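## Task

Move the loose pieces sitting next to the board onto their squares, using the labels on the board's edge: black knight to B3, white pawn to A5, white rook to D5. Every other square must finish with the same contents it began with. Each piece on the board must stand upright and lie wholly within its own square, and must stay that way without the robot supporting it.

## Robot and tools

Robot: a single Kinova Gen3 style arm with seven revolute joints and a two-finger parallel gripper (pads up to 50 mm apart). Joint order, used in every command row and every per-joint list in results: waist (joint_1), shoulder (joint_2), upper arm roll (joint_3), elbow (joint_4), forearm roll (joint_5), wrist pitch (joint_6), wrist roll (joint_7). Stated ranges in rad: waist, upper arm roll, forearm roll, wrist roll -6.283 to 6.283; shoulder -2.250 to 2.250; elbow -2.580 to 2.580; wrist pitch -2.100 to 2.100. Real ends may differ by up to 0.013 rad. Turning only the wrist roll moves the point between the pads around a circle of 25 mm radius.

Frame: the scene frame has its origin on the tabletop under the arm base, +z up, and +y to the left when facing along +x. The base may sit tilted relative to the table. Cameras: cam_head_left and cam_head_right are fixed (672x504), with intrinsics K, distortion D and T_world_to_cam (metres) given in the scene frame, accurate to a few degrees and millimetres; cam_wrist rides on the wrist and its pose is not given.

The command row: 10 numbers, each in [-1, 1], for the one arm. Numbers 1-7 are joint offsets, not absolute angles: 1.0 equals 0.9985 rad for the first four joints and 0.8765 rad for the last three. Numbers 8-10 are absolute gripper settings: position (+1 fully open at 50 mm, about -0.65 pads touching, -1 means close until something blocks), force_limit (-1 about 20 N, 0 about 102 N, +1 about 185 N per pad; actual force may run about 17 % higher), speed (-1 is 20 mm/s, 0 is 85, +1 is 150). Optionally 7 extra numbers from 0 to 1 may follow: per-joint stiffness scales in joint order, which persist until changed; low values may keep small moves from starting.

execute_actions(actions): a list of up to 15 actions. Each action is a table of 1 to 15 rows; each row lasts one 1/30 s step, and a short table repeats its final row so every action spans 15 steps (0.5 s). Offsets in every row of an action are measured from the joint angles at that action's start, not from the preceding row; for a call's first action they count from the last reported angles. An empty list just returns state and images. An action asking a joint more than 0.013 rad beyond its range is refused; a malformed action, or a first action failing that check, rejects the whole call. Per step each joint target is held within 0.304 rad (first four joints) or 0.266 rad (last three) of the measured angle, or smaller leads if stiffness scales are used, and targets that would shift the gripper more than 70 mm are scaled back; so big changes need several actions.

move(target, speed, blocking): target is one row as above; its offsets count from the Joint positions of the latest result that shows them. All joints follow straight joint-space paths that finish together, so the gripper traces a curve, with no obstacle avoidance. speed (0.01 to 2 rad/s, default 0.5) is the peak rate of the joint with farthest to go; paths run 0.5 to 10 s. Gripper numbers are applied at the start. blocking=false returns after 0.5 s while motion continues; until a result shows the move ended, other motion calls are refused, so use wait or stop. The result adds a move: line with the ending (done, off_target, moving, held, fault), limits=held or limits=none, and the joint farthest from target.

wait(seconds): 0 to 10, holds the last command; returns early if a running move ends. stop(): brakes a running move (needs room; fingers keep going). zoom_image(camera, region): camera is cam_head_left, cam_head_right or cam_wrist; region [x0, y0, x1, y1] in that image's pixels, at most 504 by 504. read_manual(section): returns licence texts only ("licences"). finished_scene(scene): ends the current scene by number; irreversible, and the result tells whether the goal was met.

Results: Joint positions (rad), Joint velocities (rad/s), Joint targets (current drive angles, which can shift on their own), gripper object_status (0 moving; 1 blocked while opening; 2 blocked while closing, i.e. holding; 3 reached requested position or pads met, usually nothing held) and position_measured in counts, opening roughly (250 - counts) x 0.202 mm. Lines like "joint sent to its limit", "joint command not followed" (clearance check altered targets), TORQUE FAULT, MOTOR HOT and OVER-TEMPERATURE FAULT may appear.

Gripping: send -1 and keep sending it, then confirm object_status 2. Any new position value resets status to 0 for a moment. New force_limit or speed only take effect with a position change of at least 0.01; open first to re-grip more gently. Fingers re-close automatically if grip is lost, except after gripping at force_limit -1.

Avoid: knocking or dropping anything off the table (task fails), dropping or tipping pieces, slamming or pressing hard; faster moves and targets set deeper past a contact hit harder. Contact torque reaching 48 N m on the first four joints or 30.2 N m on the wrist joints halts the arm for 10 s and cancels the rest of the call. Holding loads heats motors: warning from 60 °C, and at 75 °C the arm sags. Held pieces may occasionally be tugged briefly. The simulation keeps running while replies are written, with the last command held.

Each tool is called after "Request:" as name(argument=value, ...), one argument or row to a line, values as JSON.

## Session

Request:
execute_actions(
  actions=[],
)

Scene clock: 0.00 s.
position_measured=3 object_status=3
Joint names: [waist, shoulder, upper arm roll, elbow, forearm roll, wrist pitch, wrist roll]
Joint positions: [-1.069  0.999 -0.048  1.337  0.616  1.624  1.929]
Joint velocities: [-0.001  0.001 -0.     0.     0.     0.002  0.001]
Motor temperatures (°C, as the motors report them): [34 34 30 29 33 42 38]
Joint targets: [-1.069 0.999 -0.048 1.337 0.616 1.624 1.929]
Joint stiffness scale: [1. 1. 1. 1. 1. 1. 1.]

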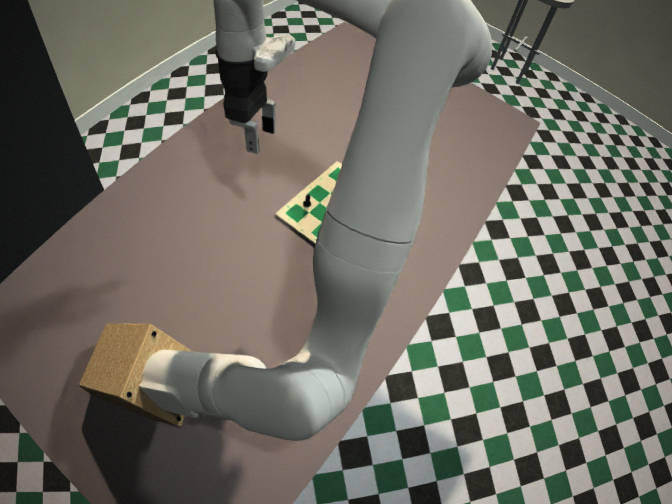

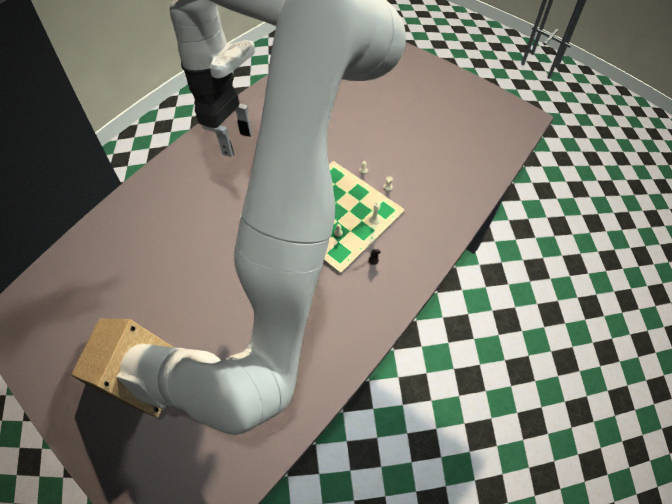

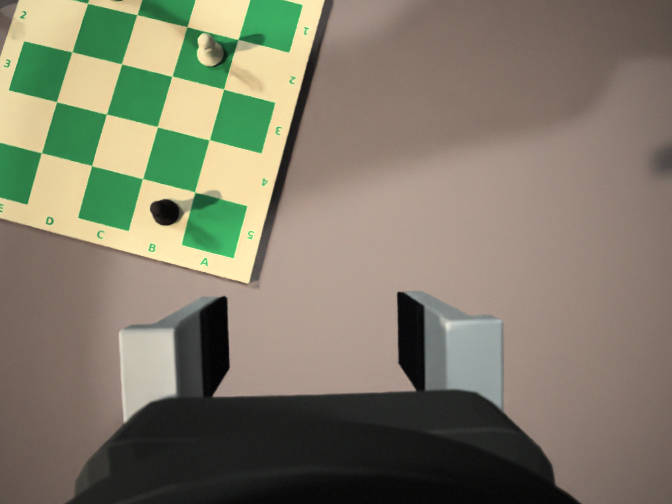

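Request:
zoom_image(
  camera="cam_head_right",
  region=[300,140,430,290],
)

Request:
zoom_image(
  camera="cam_head_left",
  region=[260,150,360,250],
)

Region (300, 140, 430, 290) of cam_head_right's 672x504 image, scaled by 3.360, with more detail than that image has; it fills the left 437 columns of this view, and the rest is white.

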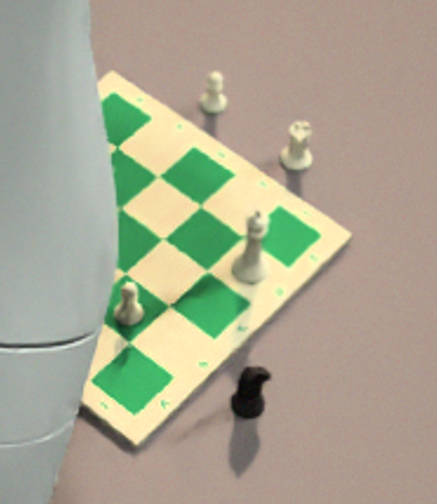

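Region (260, 150, 360, 250) of cam_head_left's 672x504 image, scaled by 5.040, with more detail than that image has.

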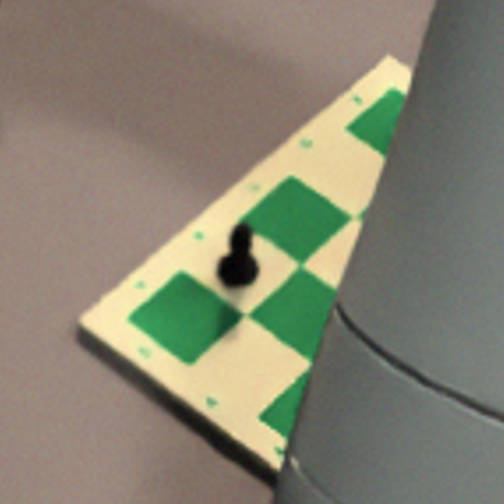

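Request:
move(
  target=[0.4903,-0.5604,0.051,0.5657,0.3737,-0.391,-0.031,0.55,-0.4,0],
  speed=0.55,
)

Scene clock: 9.93 s.
position_measured=70 object_status=3
Joint names: [waist, shoulder, upper arm roll, elbow, forearm roll, wrist pitch, wrist roll]
Joint positions: [-0.583  0.442  0.001  1.898  0.937  1.288  1.911]
Joint velocities: [ 0.003 -0.004  0.    -0.001 -0.    -0.001 -0.   ]
Motor temperatures (°C, as the motors report them): [34 34 30 29 33 42 38]
Joint targets: [-0.580 0.439 0.003 1.902 0.944 1.281 1.902]
Joint stiffness scale: [1. 1. 1. 1. 1. 1. 1.]
move: done; limits=none; farthest joint: the wrist roll, 0.009 radians from its target (0.027 radians at the start)

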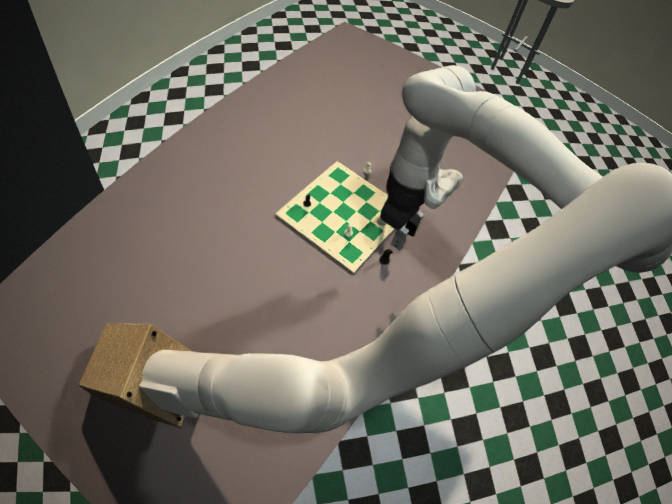

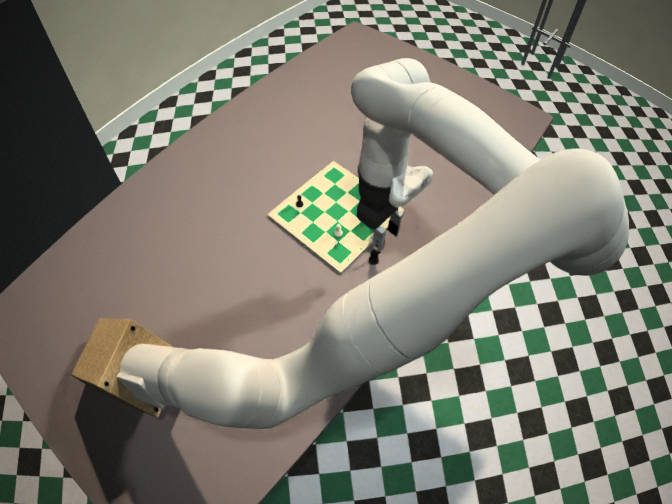

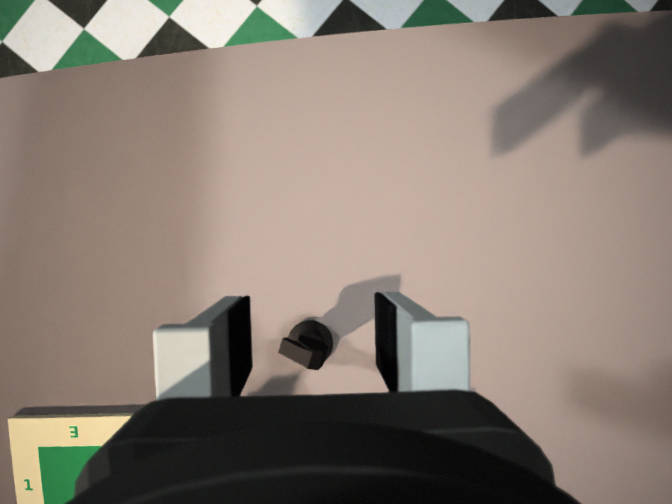

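Request:
zoom_image(
  camera="cam_wrist",
  region=[230,280,400,400],
)

Region (230, 280, 400, 400) of cam_wrist's 672x504 image, scaled by 2.965; it fills the top 356 rows of this view, and the rest is white.

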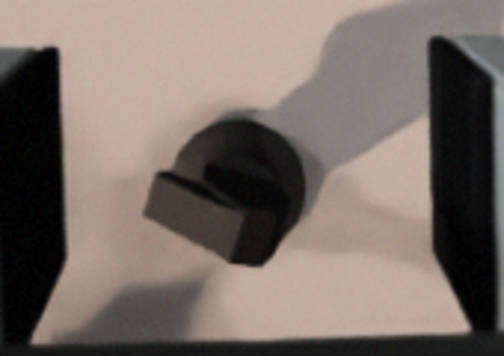

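Request:
move(
  target=[0.0565,0.052,0,0.1125,0.0974,-0.1414,1.0,0.55,-0.4,0],
  speed=0.9,
)

Scene clock: 18.33 s.
position_measured=70 object_status=3
Joint names: [waist, shoulder, upper arm roll, elbow, forearm roll, wrist pitch, wrist roll]
Joint positions: [-0.53   0.491  0.001  2.007  1.016  1.172  2.778]
Joint velocities: [ 0.001  0.001  0.     0.001  0.    -0.     0.001]
Motor temperatures (°C, as the motors report them): [34 34 30 29 33 42 38]
Joint targets: [-0.526 0.493 0.001 2.011 1.022 1.164 2.787]
Joint stiffness scale: [1. 1. 1. 1. 1. 1. 1.]
move: done; limits=none; farthest joint: the wrist roll, 0.009 radians from its target (0.877 radians at the start)

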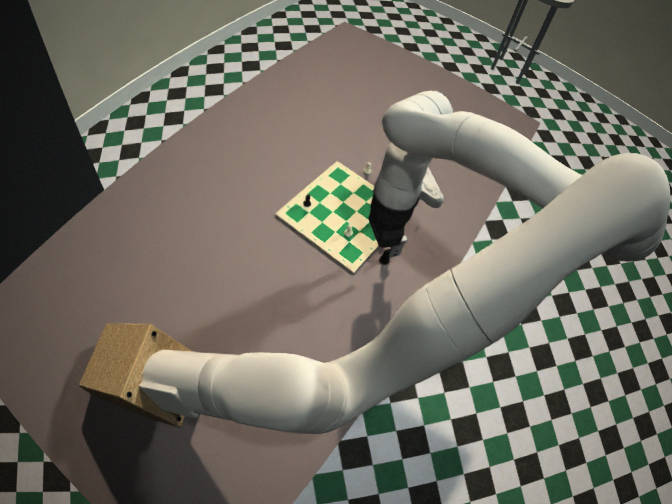

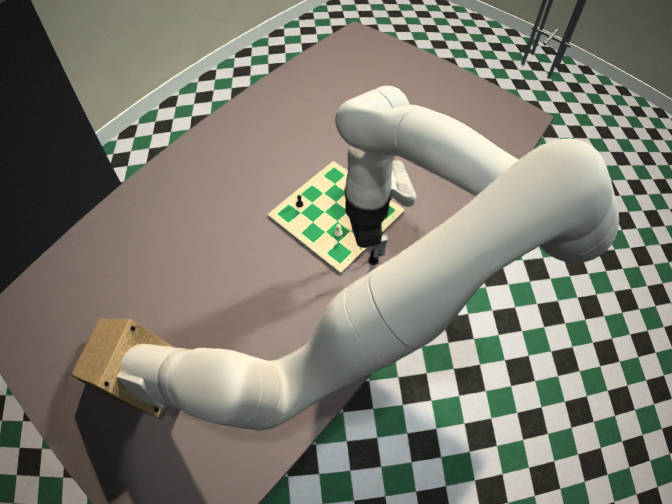

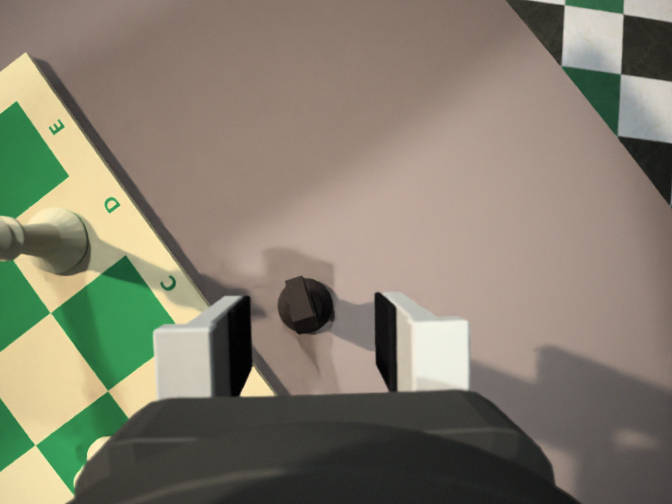

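Request:
zoom_image(
  camera="cam_wrist",
  region=[230,250,400,370],
)

Region (230, 250, 400, 370) of cam_wrist's 672x504 image, scaled by 2.965; it fills the top 356 rows of this view, and the rest is white.

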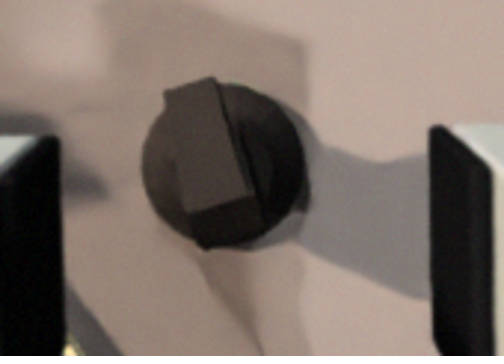

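Request:
move(
  target=[0.1023,0.0518,0,0.0489,0.1298,-0.1172,0.2374,0.45,-0.4,0],
  speed=0.35,
)

Scene clock: 23.97 s.
position_measured=85 object_status=3
Joint names: [waist, shoulder, upper arm roll, elbow, forearm roll, wrist pitch, wrist roll]
Joint positions: [-0.431  0.54   0.001  2.053  1.123  1.076  2.977]
Joint velocities: [ 0.003  0.001 -0.     0.     0.    -0.001 -0.   ]
Motor temperatures (°C, as the motors report them): [34 34 30 29 33 42 38]
Joint targets: [-0.428 0.543 0.001 2.056 1.129 1.069 2.986]
Joint stiffness scale: [1. 1. 1. 1. 1. 1. 1.]
move: done; limits=none; farthest joint: the wrist roll, 0.009 radians from its target (0.208 radians at the start)

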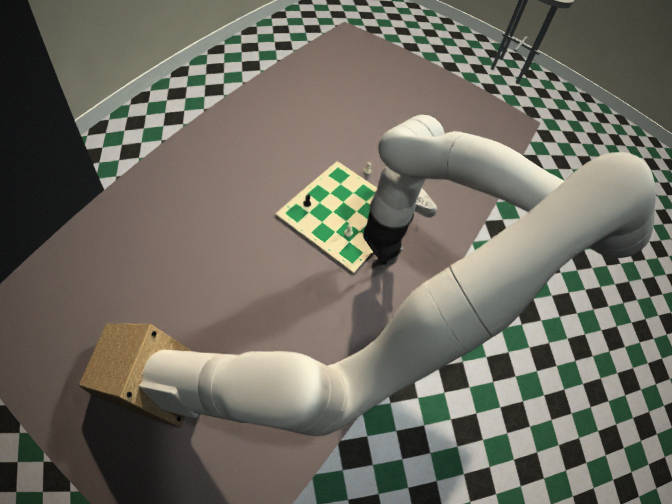

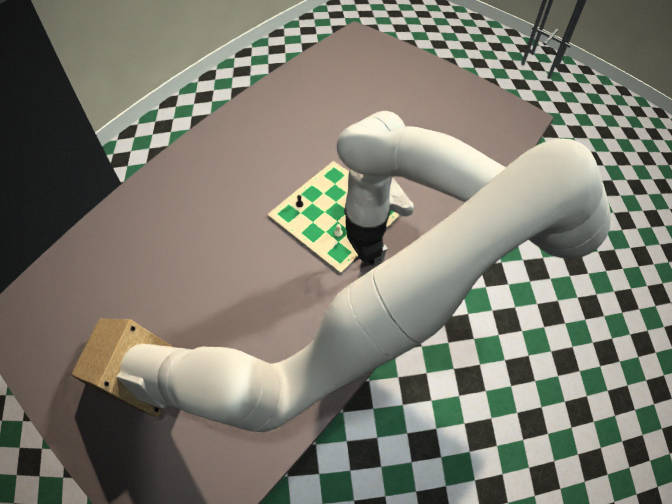

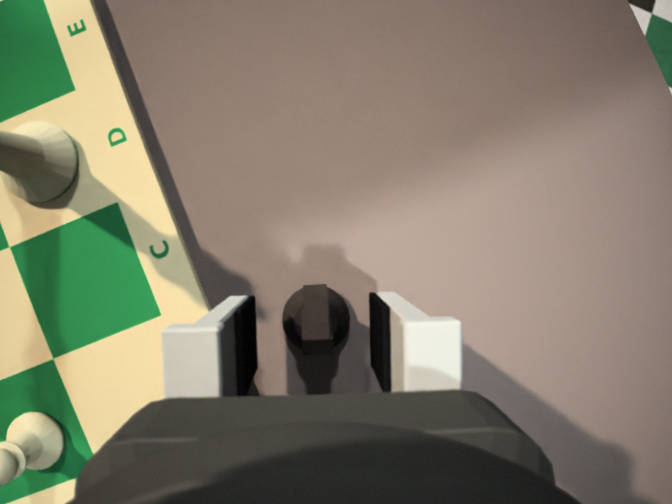

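Request:
execute_actions(
  actions=[
    [[0,0,0,0,0,0,0,-1,-0.4,-0.3]],
  ],
)

Scene clock: 25.10 s.
position_measured=215 object_status=0
Joint names: [waist, shoulder, upper arm roll, elbow, forearm roll, wrist pitch, wrist roll]
Joint positions: [-0.431  0.54   0.001  2.053  1.123  1.076  2.977]
Joint velocities: [ 0.002  0.     0.    -0.001  0.     0.001  0.   ]
Motor temperatures (°C, as the motors report them): [34 34 30 29 33 42 38]
Joint targets: [-0.431 0.540 0.001 2.053 1.123 1.076 2.977]
Joint stiffness scale: [1. 1. 1. 1. 1. 1. 1.]

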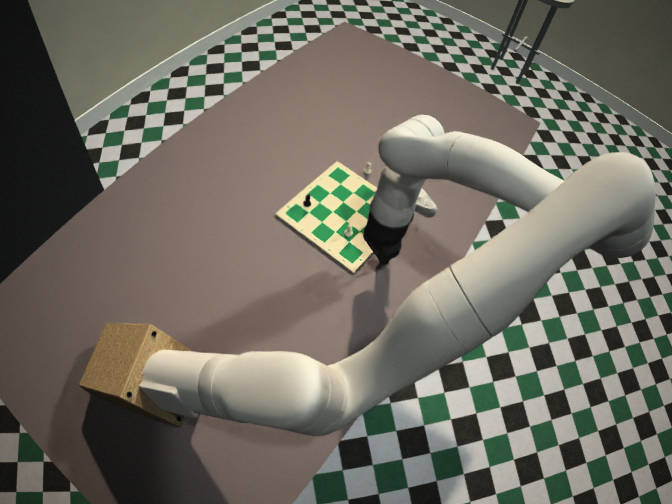

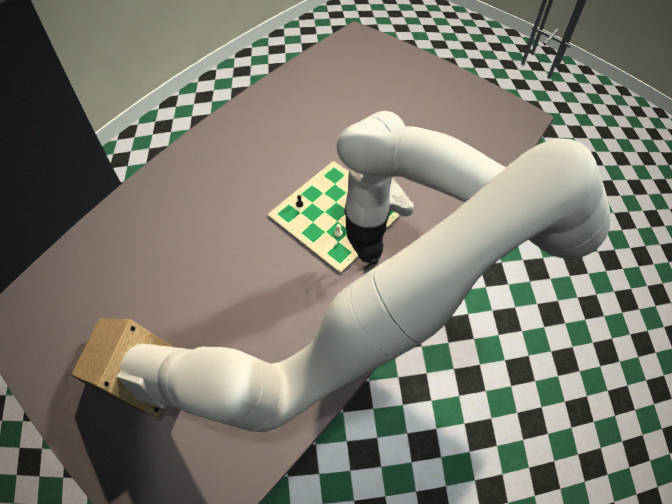

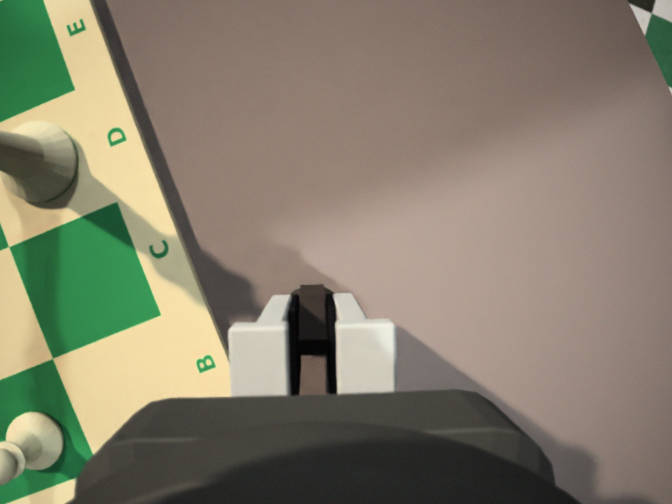

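Request:
move(
  target=[-0.157,0.0215,0,-0.0836,-0.162,0.127,0.165,-1,-0.4,-0.3],
  speed=0.3,
)

Scene clock: 31.20 s.
position_measured=215 object_status=2
Joint names: [waist, shoulder, upper arm roll, elbow, forearm roll, wrist pitch, wrist roll]
Joint positions: [-0.584  0.56   0.001  1.973  0.987  1.18   3.112]
Joint velocities: [-0.003 -0.     0.    -0.     0.    -0.001  0.   ]
Motor temperatures (°C, as the motors report them): [35 34 30 29 33 42 38]
Joint targets: [-0.587 0.562 0.001 1.970 0.981 1.187 3.122]
Joint stiffness scale: [1. 1. 1. 1. 1. 1. 1.]
move: done; limits=none; farthest joint: the wrist roll, 0.009 radians from its target (0.145 radians at the start)

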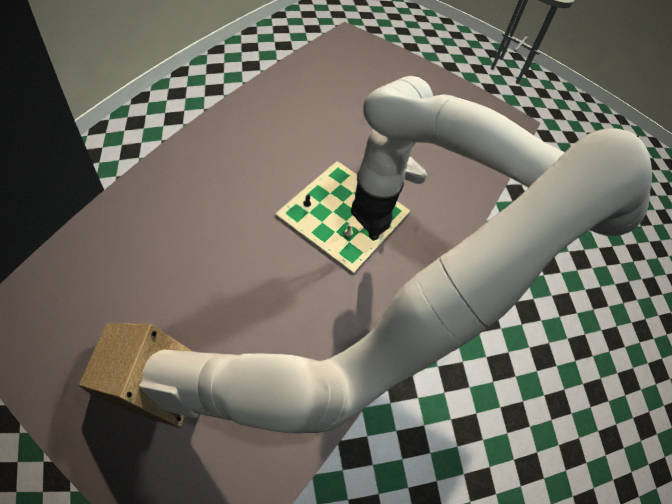

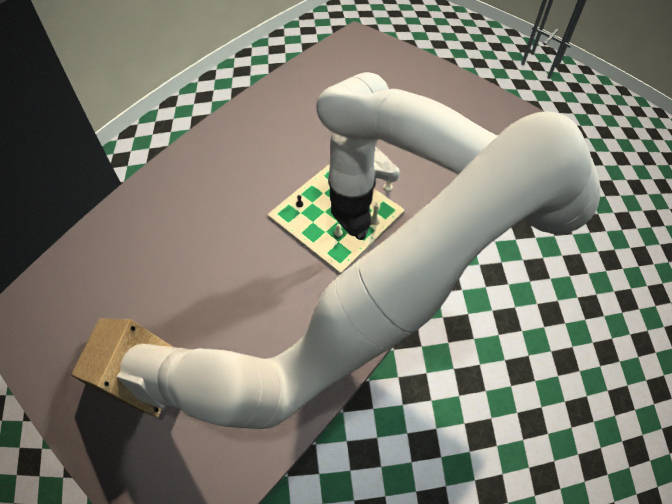

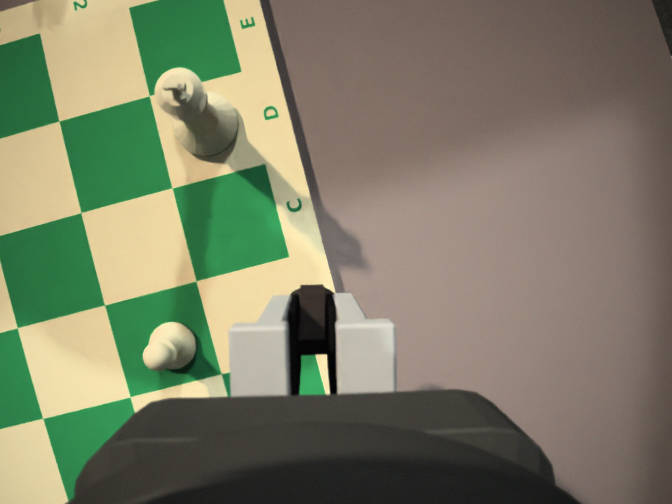

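Request:
move(
  target=[-0.0853,0.2186,0,-0.1438,-0.0434,-0.0154,0.1612,-1,-0.4,-0.3],
  speed=0.4,
)

Scene clock: 34.00 s.
position_measured=215 object_status=2
Joint names: [waist, shoulder, upper arm roll, elbow, forearm roll, wrist pitch, wrist roll]
Joint positions: [-0.666  0.775  0.001  1.832  0.956  1.173  3.244]
Joint velocities: [-0.004  0.003  0.     0.001  0.     0.     0.   ]
Motor temperatures (°C, as the motors report them): [35 34 30 29 33 42 38]
Joint targets: [-0.669 0.778 0.001 1.829 0.949 1.167 3.254]
Joint stiffness scale: [1. 1. 1. 1. 1. 1. 1.]
move: done; limits=none; farthest joint: the wrist roll, 0.009 radians from its target (0.141 radians at the start)

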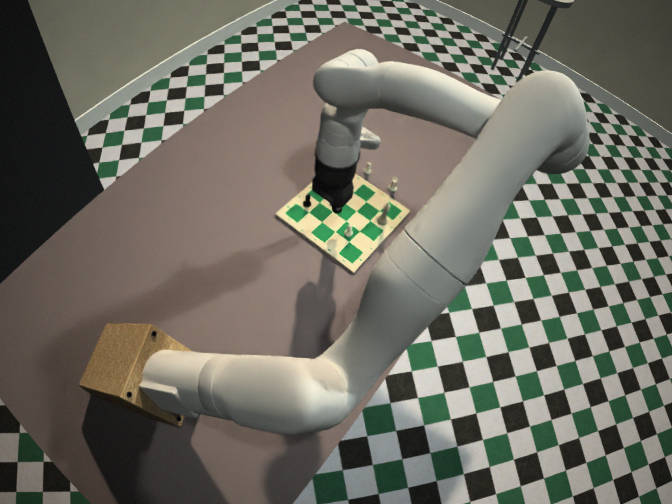

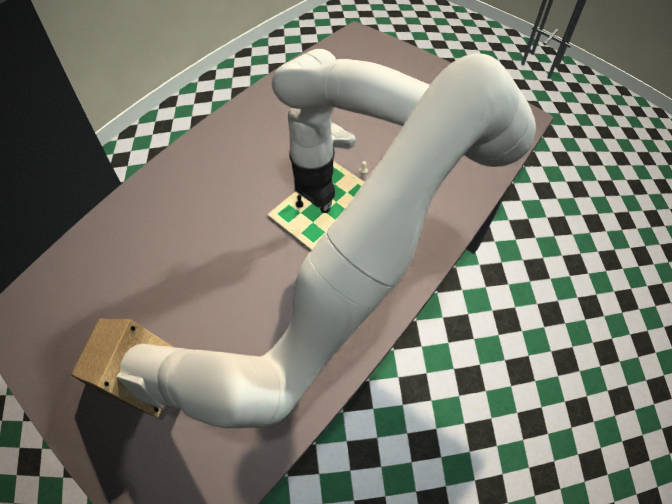

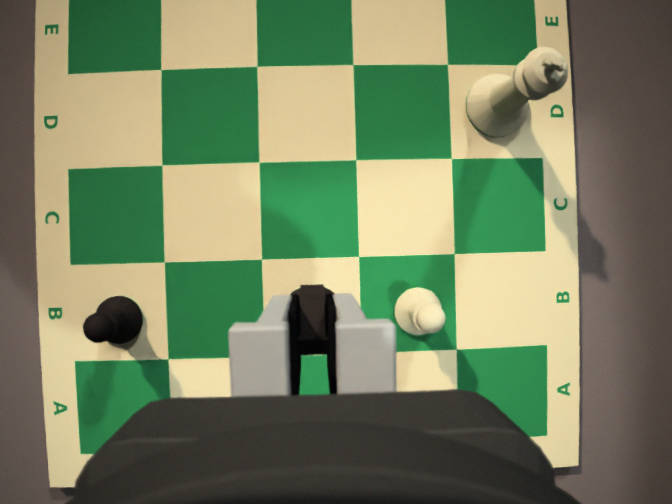

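Request:
move(
  target=[0.0704,0.0463,0,0.042,0.1035,-0.0878,-0.0752,-1,-0.4,-0.3],
  speed=0.16,
)

Scene clock: 37.07 s.
position_measured=215 object_status=2
Joint names: [waist, shoulder, upper arm roll, elbow, forearm roll, wrist pitch, wrist roll]
Joint positions: [-0.599  0.819  0.001  1.871  1.04   1.103  3.188]
Joint velocities: [ 0.003  0.    -0.     0.001  0.    -0.    -0.   ]
Motor temperatures (°C, as the motors report them): [35 34 30 29 33 42 38]
Joint targets: [-0.596 0.822 0.001 1.874 1.047 1.096 3.179]
Joint stiffness scale: [1. 1. 1. 1. 1. 1. 1.]
move: done; limits=none; farthest joint: the wrist roll, 0.010 radians from its target (0.066 radians at the start)

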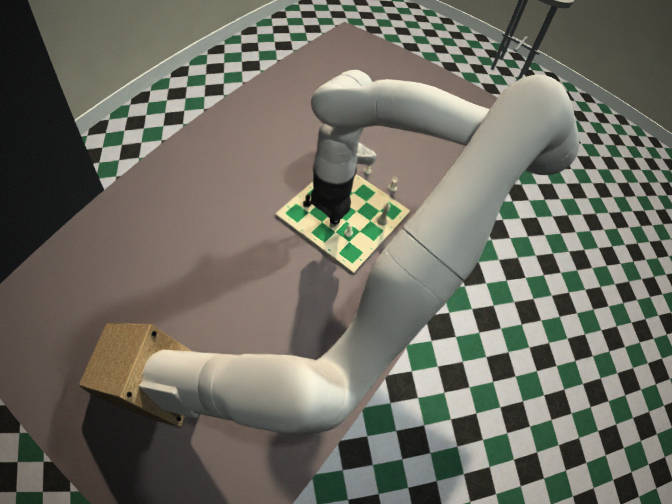

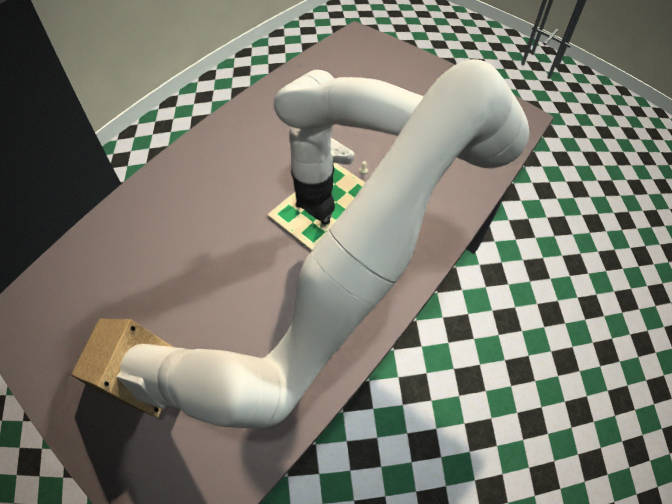

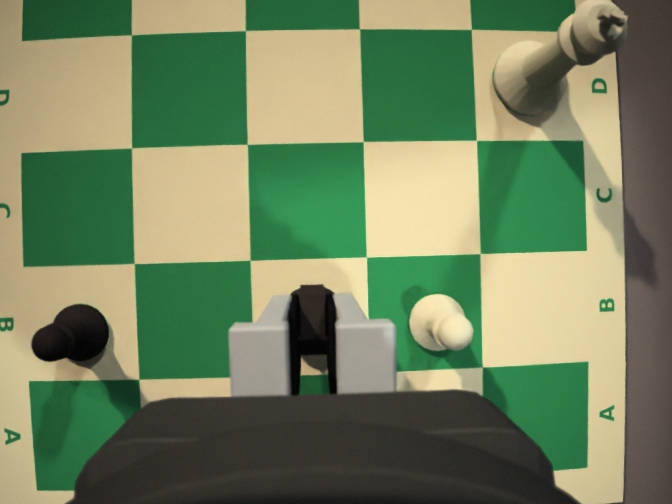

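Request:
move(
  target=[0.009,0.007,0,0.0056,0.0164,-0.0146,-0.016,-1,-0.4,-0.3],
  speed=0.05,
)

Scene clock: 38.67 s.
position_measured=215 object_status=2
Joint names: [waist, shoulder, upper arm roll, elbow, forearm roll, wrist pitch, wrist roll]
Joint positions: [-0.593  0.824  0.001  1.873  1.047  1.098  3.183]
Joint velocities: [ 0.005  0.002 -0.    -0.     0.001  0.001 -0.   ]
Motor temperatures (°C, as the motors report them): [35 34 30 29 33 42 38]
Joint targets: [-0.590 0.826 0.001 1.877 1.054 1.091 3.174]
Joint stiffness scale: [1. 1. 1. 1. 1. 1. 1.]
move: done; limits=none; farthest joint: the wrist roll, 0.009 radians from its target (0.014 radians at the start)

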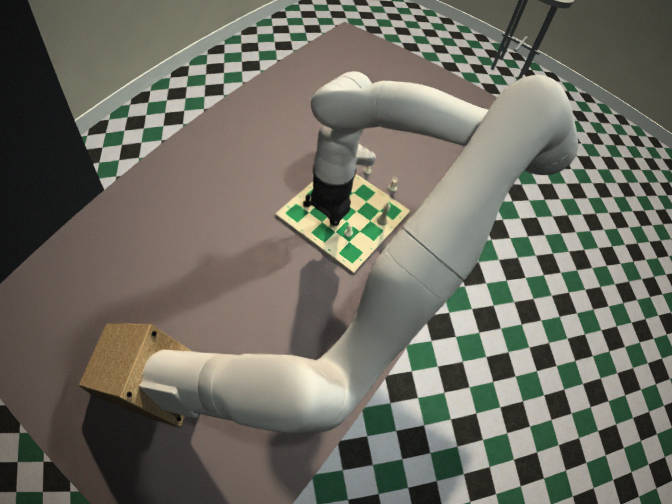

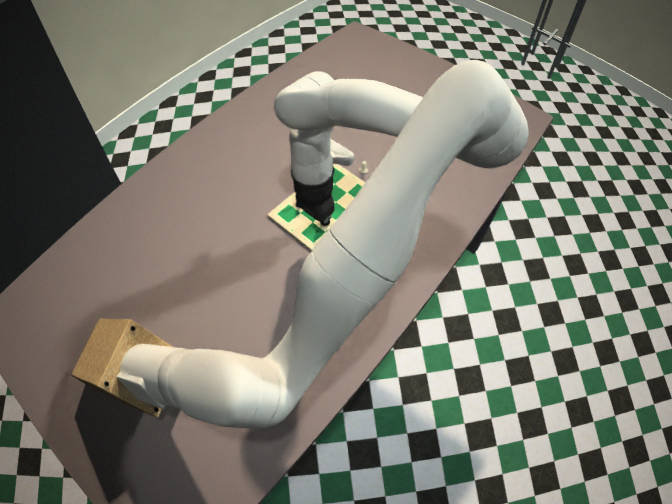

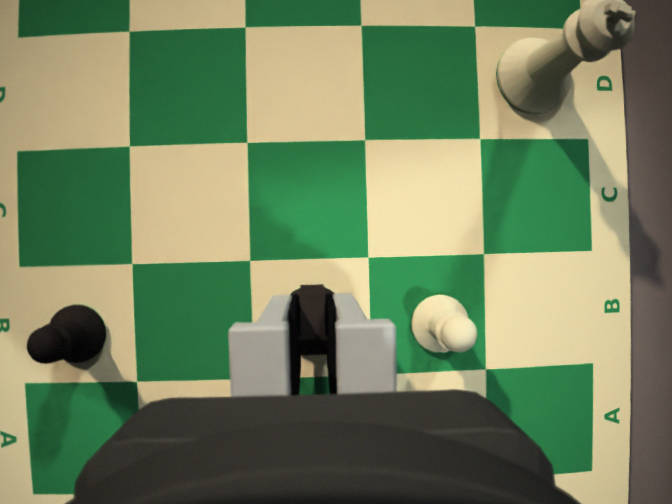

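Request:
execute_actions(
  actions=[
    [[0.004,0.003,0,0.004,0.009,-0.009,-0.011,-1,-0.4,-0.3],[0.0045,0.0033,0,0.0043,0.01,-0.0095,-0.011,-1,-0.4,-0.3],[0.005,0.0036,0,0.0046,0.011,-0.01,-0.012,-1,-0.4,-0.3],[0.0055,0.004,0,0.005,0.0115,-0.011,-0.0125,-1,-0.4,-0.3],[0.006,0.0043,0,0.0053,0.012,-0.0115,-0.013,-1,-0.4,-0.3],[0.0065,0.0046,0,0.0056,0.013,-0.012,-0.0135,-1,-0.4,-0.3]],
  ],
)

Scene clock: 41.10 s.
position_measured=215 object_status=2
Joint names: [waist, shoulder, upper arm roll, elbow, forearm roll, wrist pitch, wrist roll]
Joint positions: [-0.591  0.825  0.001  1.876  1.052  1.095  3.18 ]
Joint velocities: [-0.001  0.001 -0.    -0.001 -0.    -0.002 -0.001]
Motor temperatures (°C, as the motors report them): [35 34 30 29 33 42 38]
Joint targets: [-0.587 0.828 0.001 1.879 1.059 1.087 3.171]
Joint stiffness scale: [1. 1. 1. 1. 1. 1. 1.]

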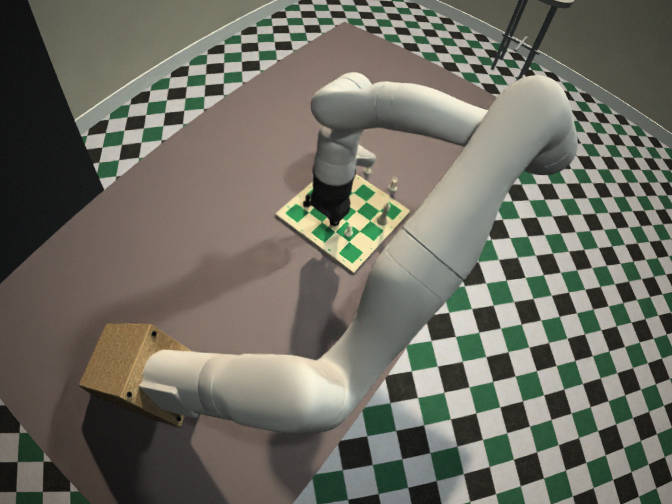

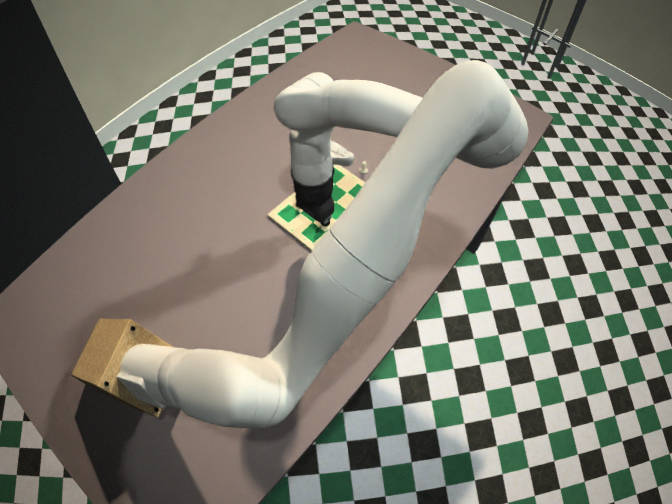

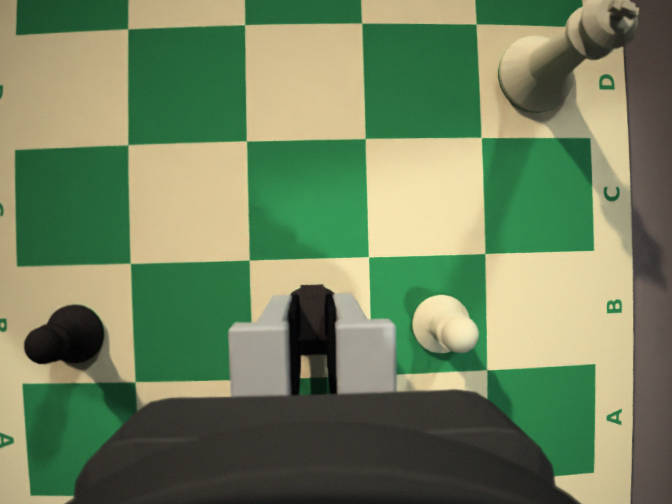

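Request:
execute_actions(
  actions=[
    [[0,0,0,0,0,0,0,0.15,-0.4,0],[0,0,0,0,0,0,0,0.15,-0.4,0],[0,0,0,0,0,0,0,0.15,-0.4,0],[0,0,0,0,0,0,0,0.15,-0.4,0],[0,0,0,0,0,0,0,0.15,-0.4,0],[0,0,0,0,0,0,0,0.15,-0.4,0],[-0.003,-0.003,0,-0.003,-0.008,0.008,0.01,0.15,-0.4,0],[-0.005,-0.0043,0,-0.004,-0.011,0.010,0.012,0.15,-0.4,0],[-0.009,-0.007,0,-0.0056,-0.016,0.0145,0.015,0.15,-0.4,0],[-0.015,-0.0107,0,-0.0082,-0.025,0.021,0.020,0.15,-0.4,0],[-0.023,-0.016,0,-0.012,-0.036,0.030,0.027,0.15,-0.4,0],[-0.032,-0.0215,0,-0.016,-0.048,0.040,0.035,0.15,-0.4,0],[-0.041,-0.027,0,-0.020,-0.061,0.050,0.043,0.15,-0.4,0],[-0.05,-0.033,0,-0.0245,-0.073,0.060,0.051,0.15,-0.4,0],[-0.058,-0.038,0,-0.029,-0.084,0.068,0.058,0.15,-0.4,0]],
  ],
)

Scene clock: 45.30 s.
position_measured=130 object_status=3
Joint names: [waist, shoulder, upper arm roll, elbow, forearm roll, wrist pitch, wrist roll]
Joint positions: [-0.62   0.806  0.001  1.86   1.002  1.133  3.21 ]
Joint velocities: [-0.205 -0.132 -0.    -0.114 -0.304  0.237  0.193]
Motor temperatures (°C, as the motors report them): [35 34 30 29 33 42 38]
Joint targets: [-0.648 0.788 0.001 1.847 0.978 1.154 3.231]
Joint stiffness scale: [1. 1. 1. 1. 1. 1. 1.]

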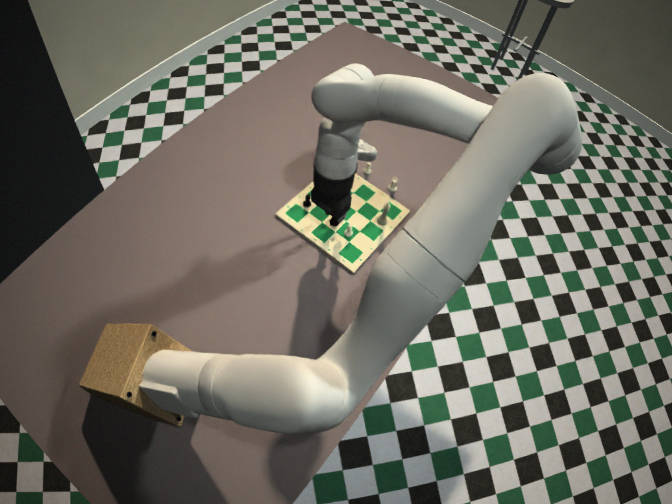

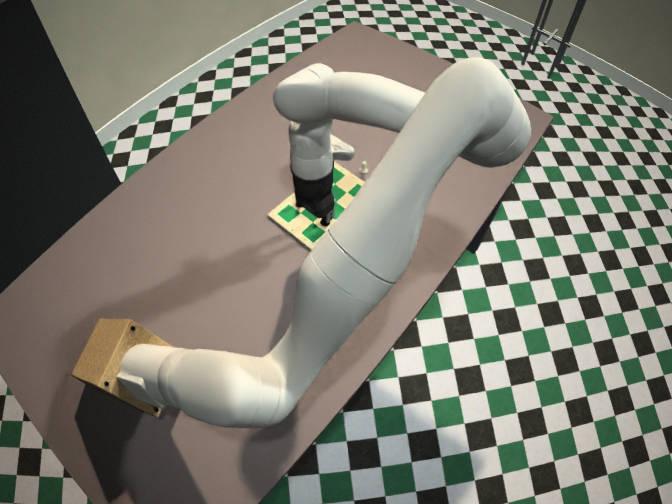

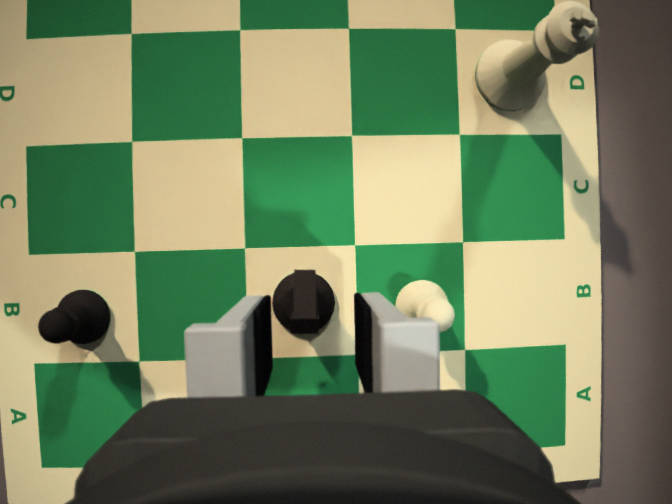

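Request:
move(
  target=[0.170,0.0465,0,-0.5657,-0.0592,0.2206,0.6017,0.5,-0.4,-0.5],
  speed=0.6,
)

Scene clock: 49.43 s.
position_measured=78 object_status=3
Joint names: [waist, shoulder, upper arm roll, elbow, forearm roll, wrist pitch, wrist roll]
Joint positions: [-0.453  0.85   0.001  1.298  0.957  1.319  3.728]
Joint velocities: [ 0.003  0.001 -0.     0.001 -0.    -0.001 -0.   ]
Motor temperatures (°C, as the motors report them): [35 34 30 29 33 42 38]
Joint targets: [-0.450 0.853 0.001 1.295 0.950 1.326 3.737]
Joint stiffness scale: [1. 1. 1. 1. 1. 1. 1.]
move: done; limits=none; farthest joint: the wrist roll, 0.010 radians from its target (0.515 radians at the start)

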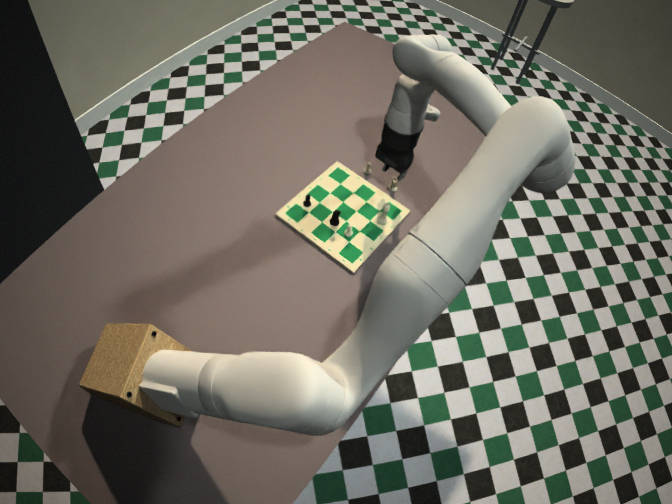

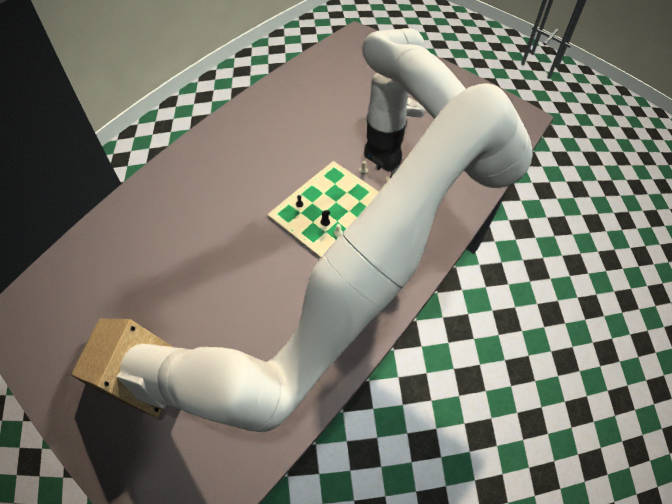

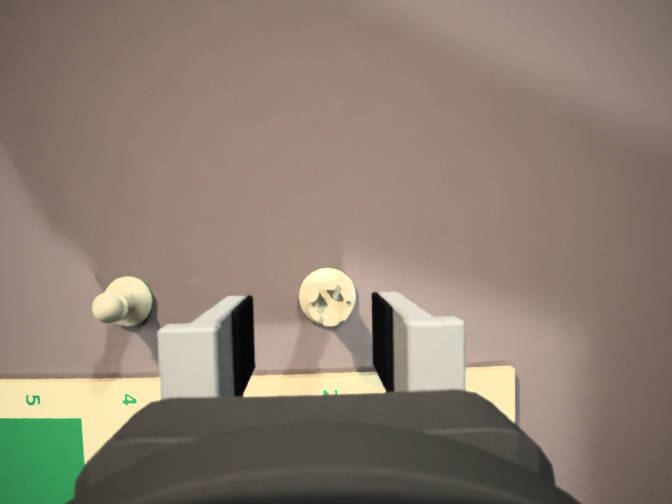

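Request:
zoom_image(
  camera="cam_wrist",
  region=[70,240,400,420],
)

Region (70, 240, 400, 420) of cam_wrist's 672x504 image, scaled by 1.527; it fills the top 275 rows of this view, and the rest is white.

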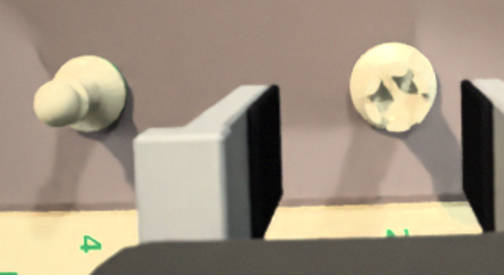

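Request:
move(
  target=[0.0652,0.0283,0,0.0174,0.0495,-0.0818,0,0.5,-0.4,-0.5],
  speed=0.16,
)

Scene clock: 53.00 s.
position_measured=78 object_status=3
Joint names: [waist, shoulder, upper arm roll, elbow, forearm roll, wrist pitch, wrist roll]
Joint positions: [-0.392  0.876  0.001  1.313  0.993  1.255  3.728]
Joint velocities: [ 0.001  0.002 -0.     0.001 -0.     0.001 -0.   ]
Motor temperatures (°C, as the motors report them): [35 34 30 29 33 42 38]
Joint targets: [-0.388 0.879 0.001 1.316 1.000 1.247 3.728]
Joint stiffness scale: [1. 1. 1. 1. 1. 1. 1.]
move: done; limits=none; farthest joint: the forearm roll, 0.007 radians from its target (0.044 radians at the start)

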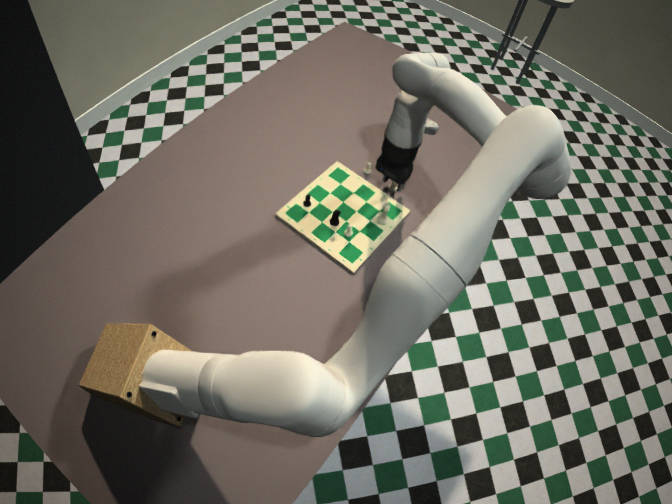

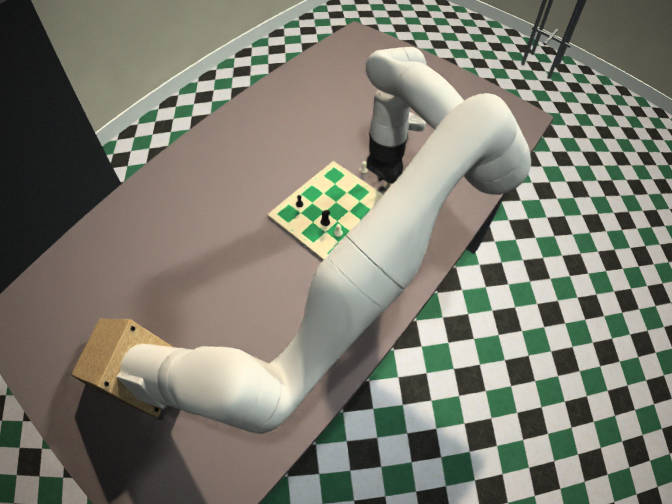

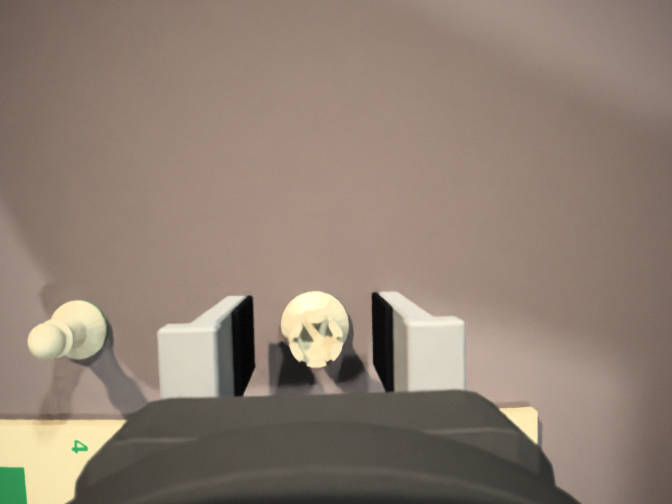

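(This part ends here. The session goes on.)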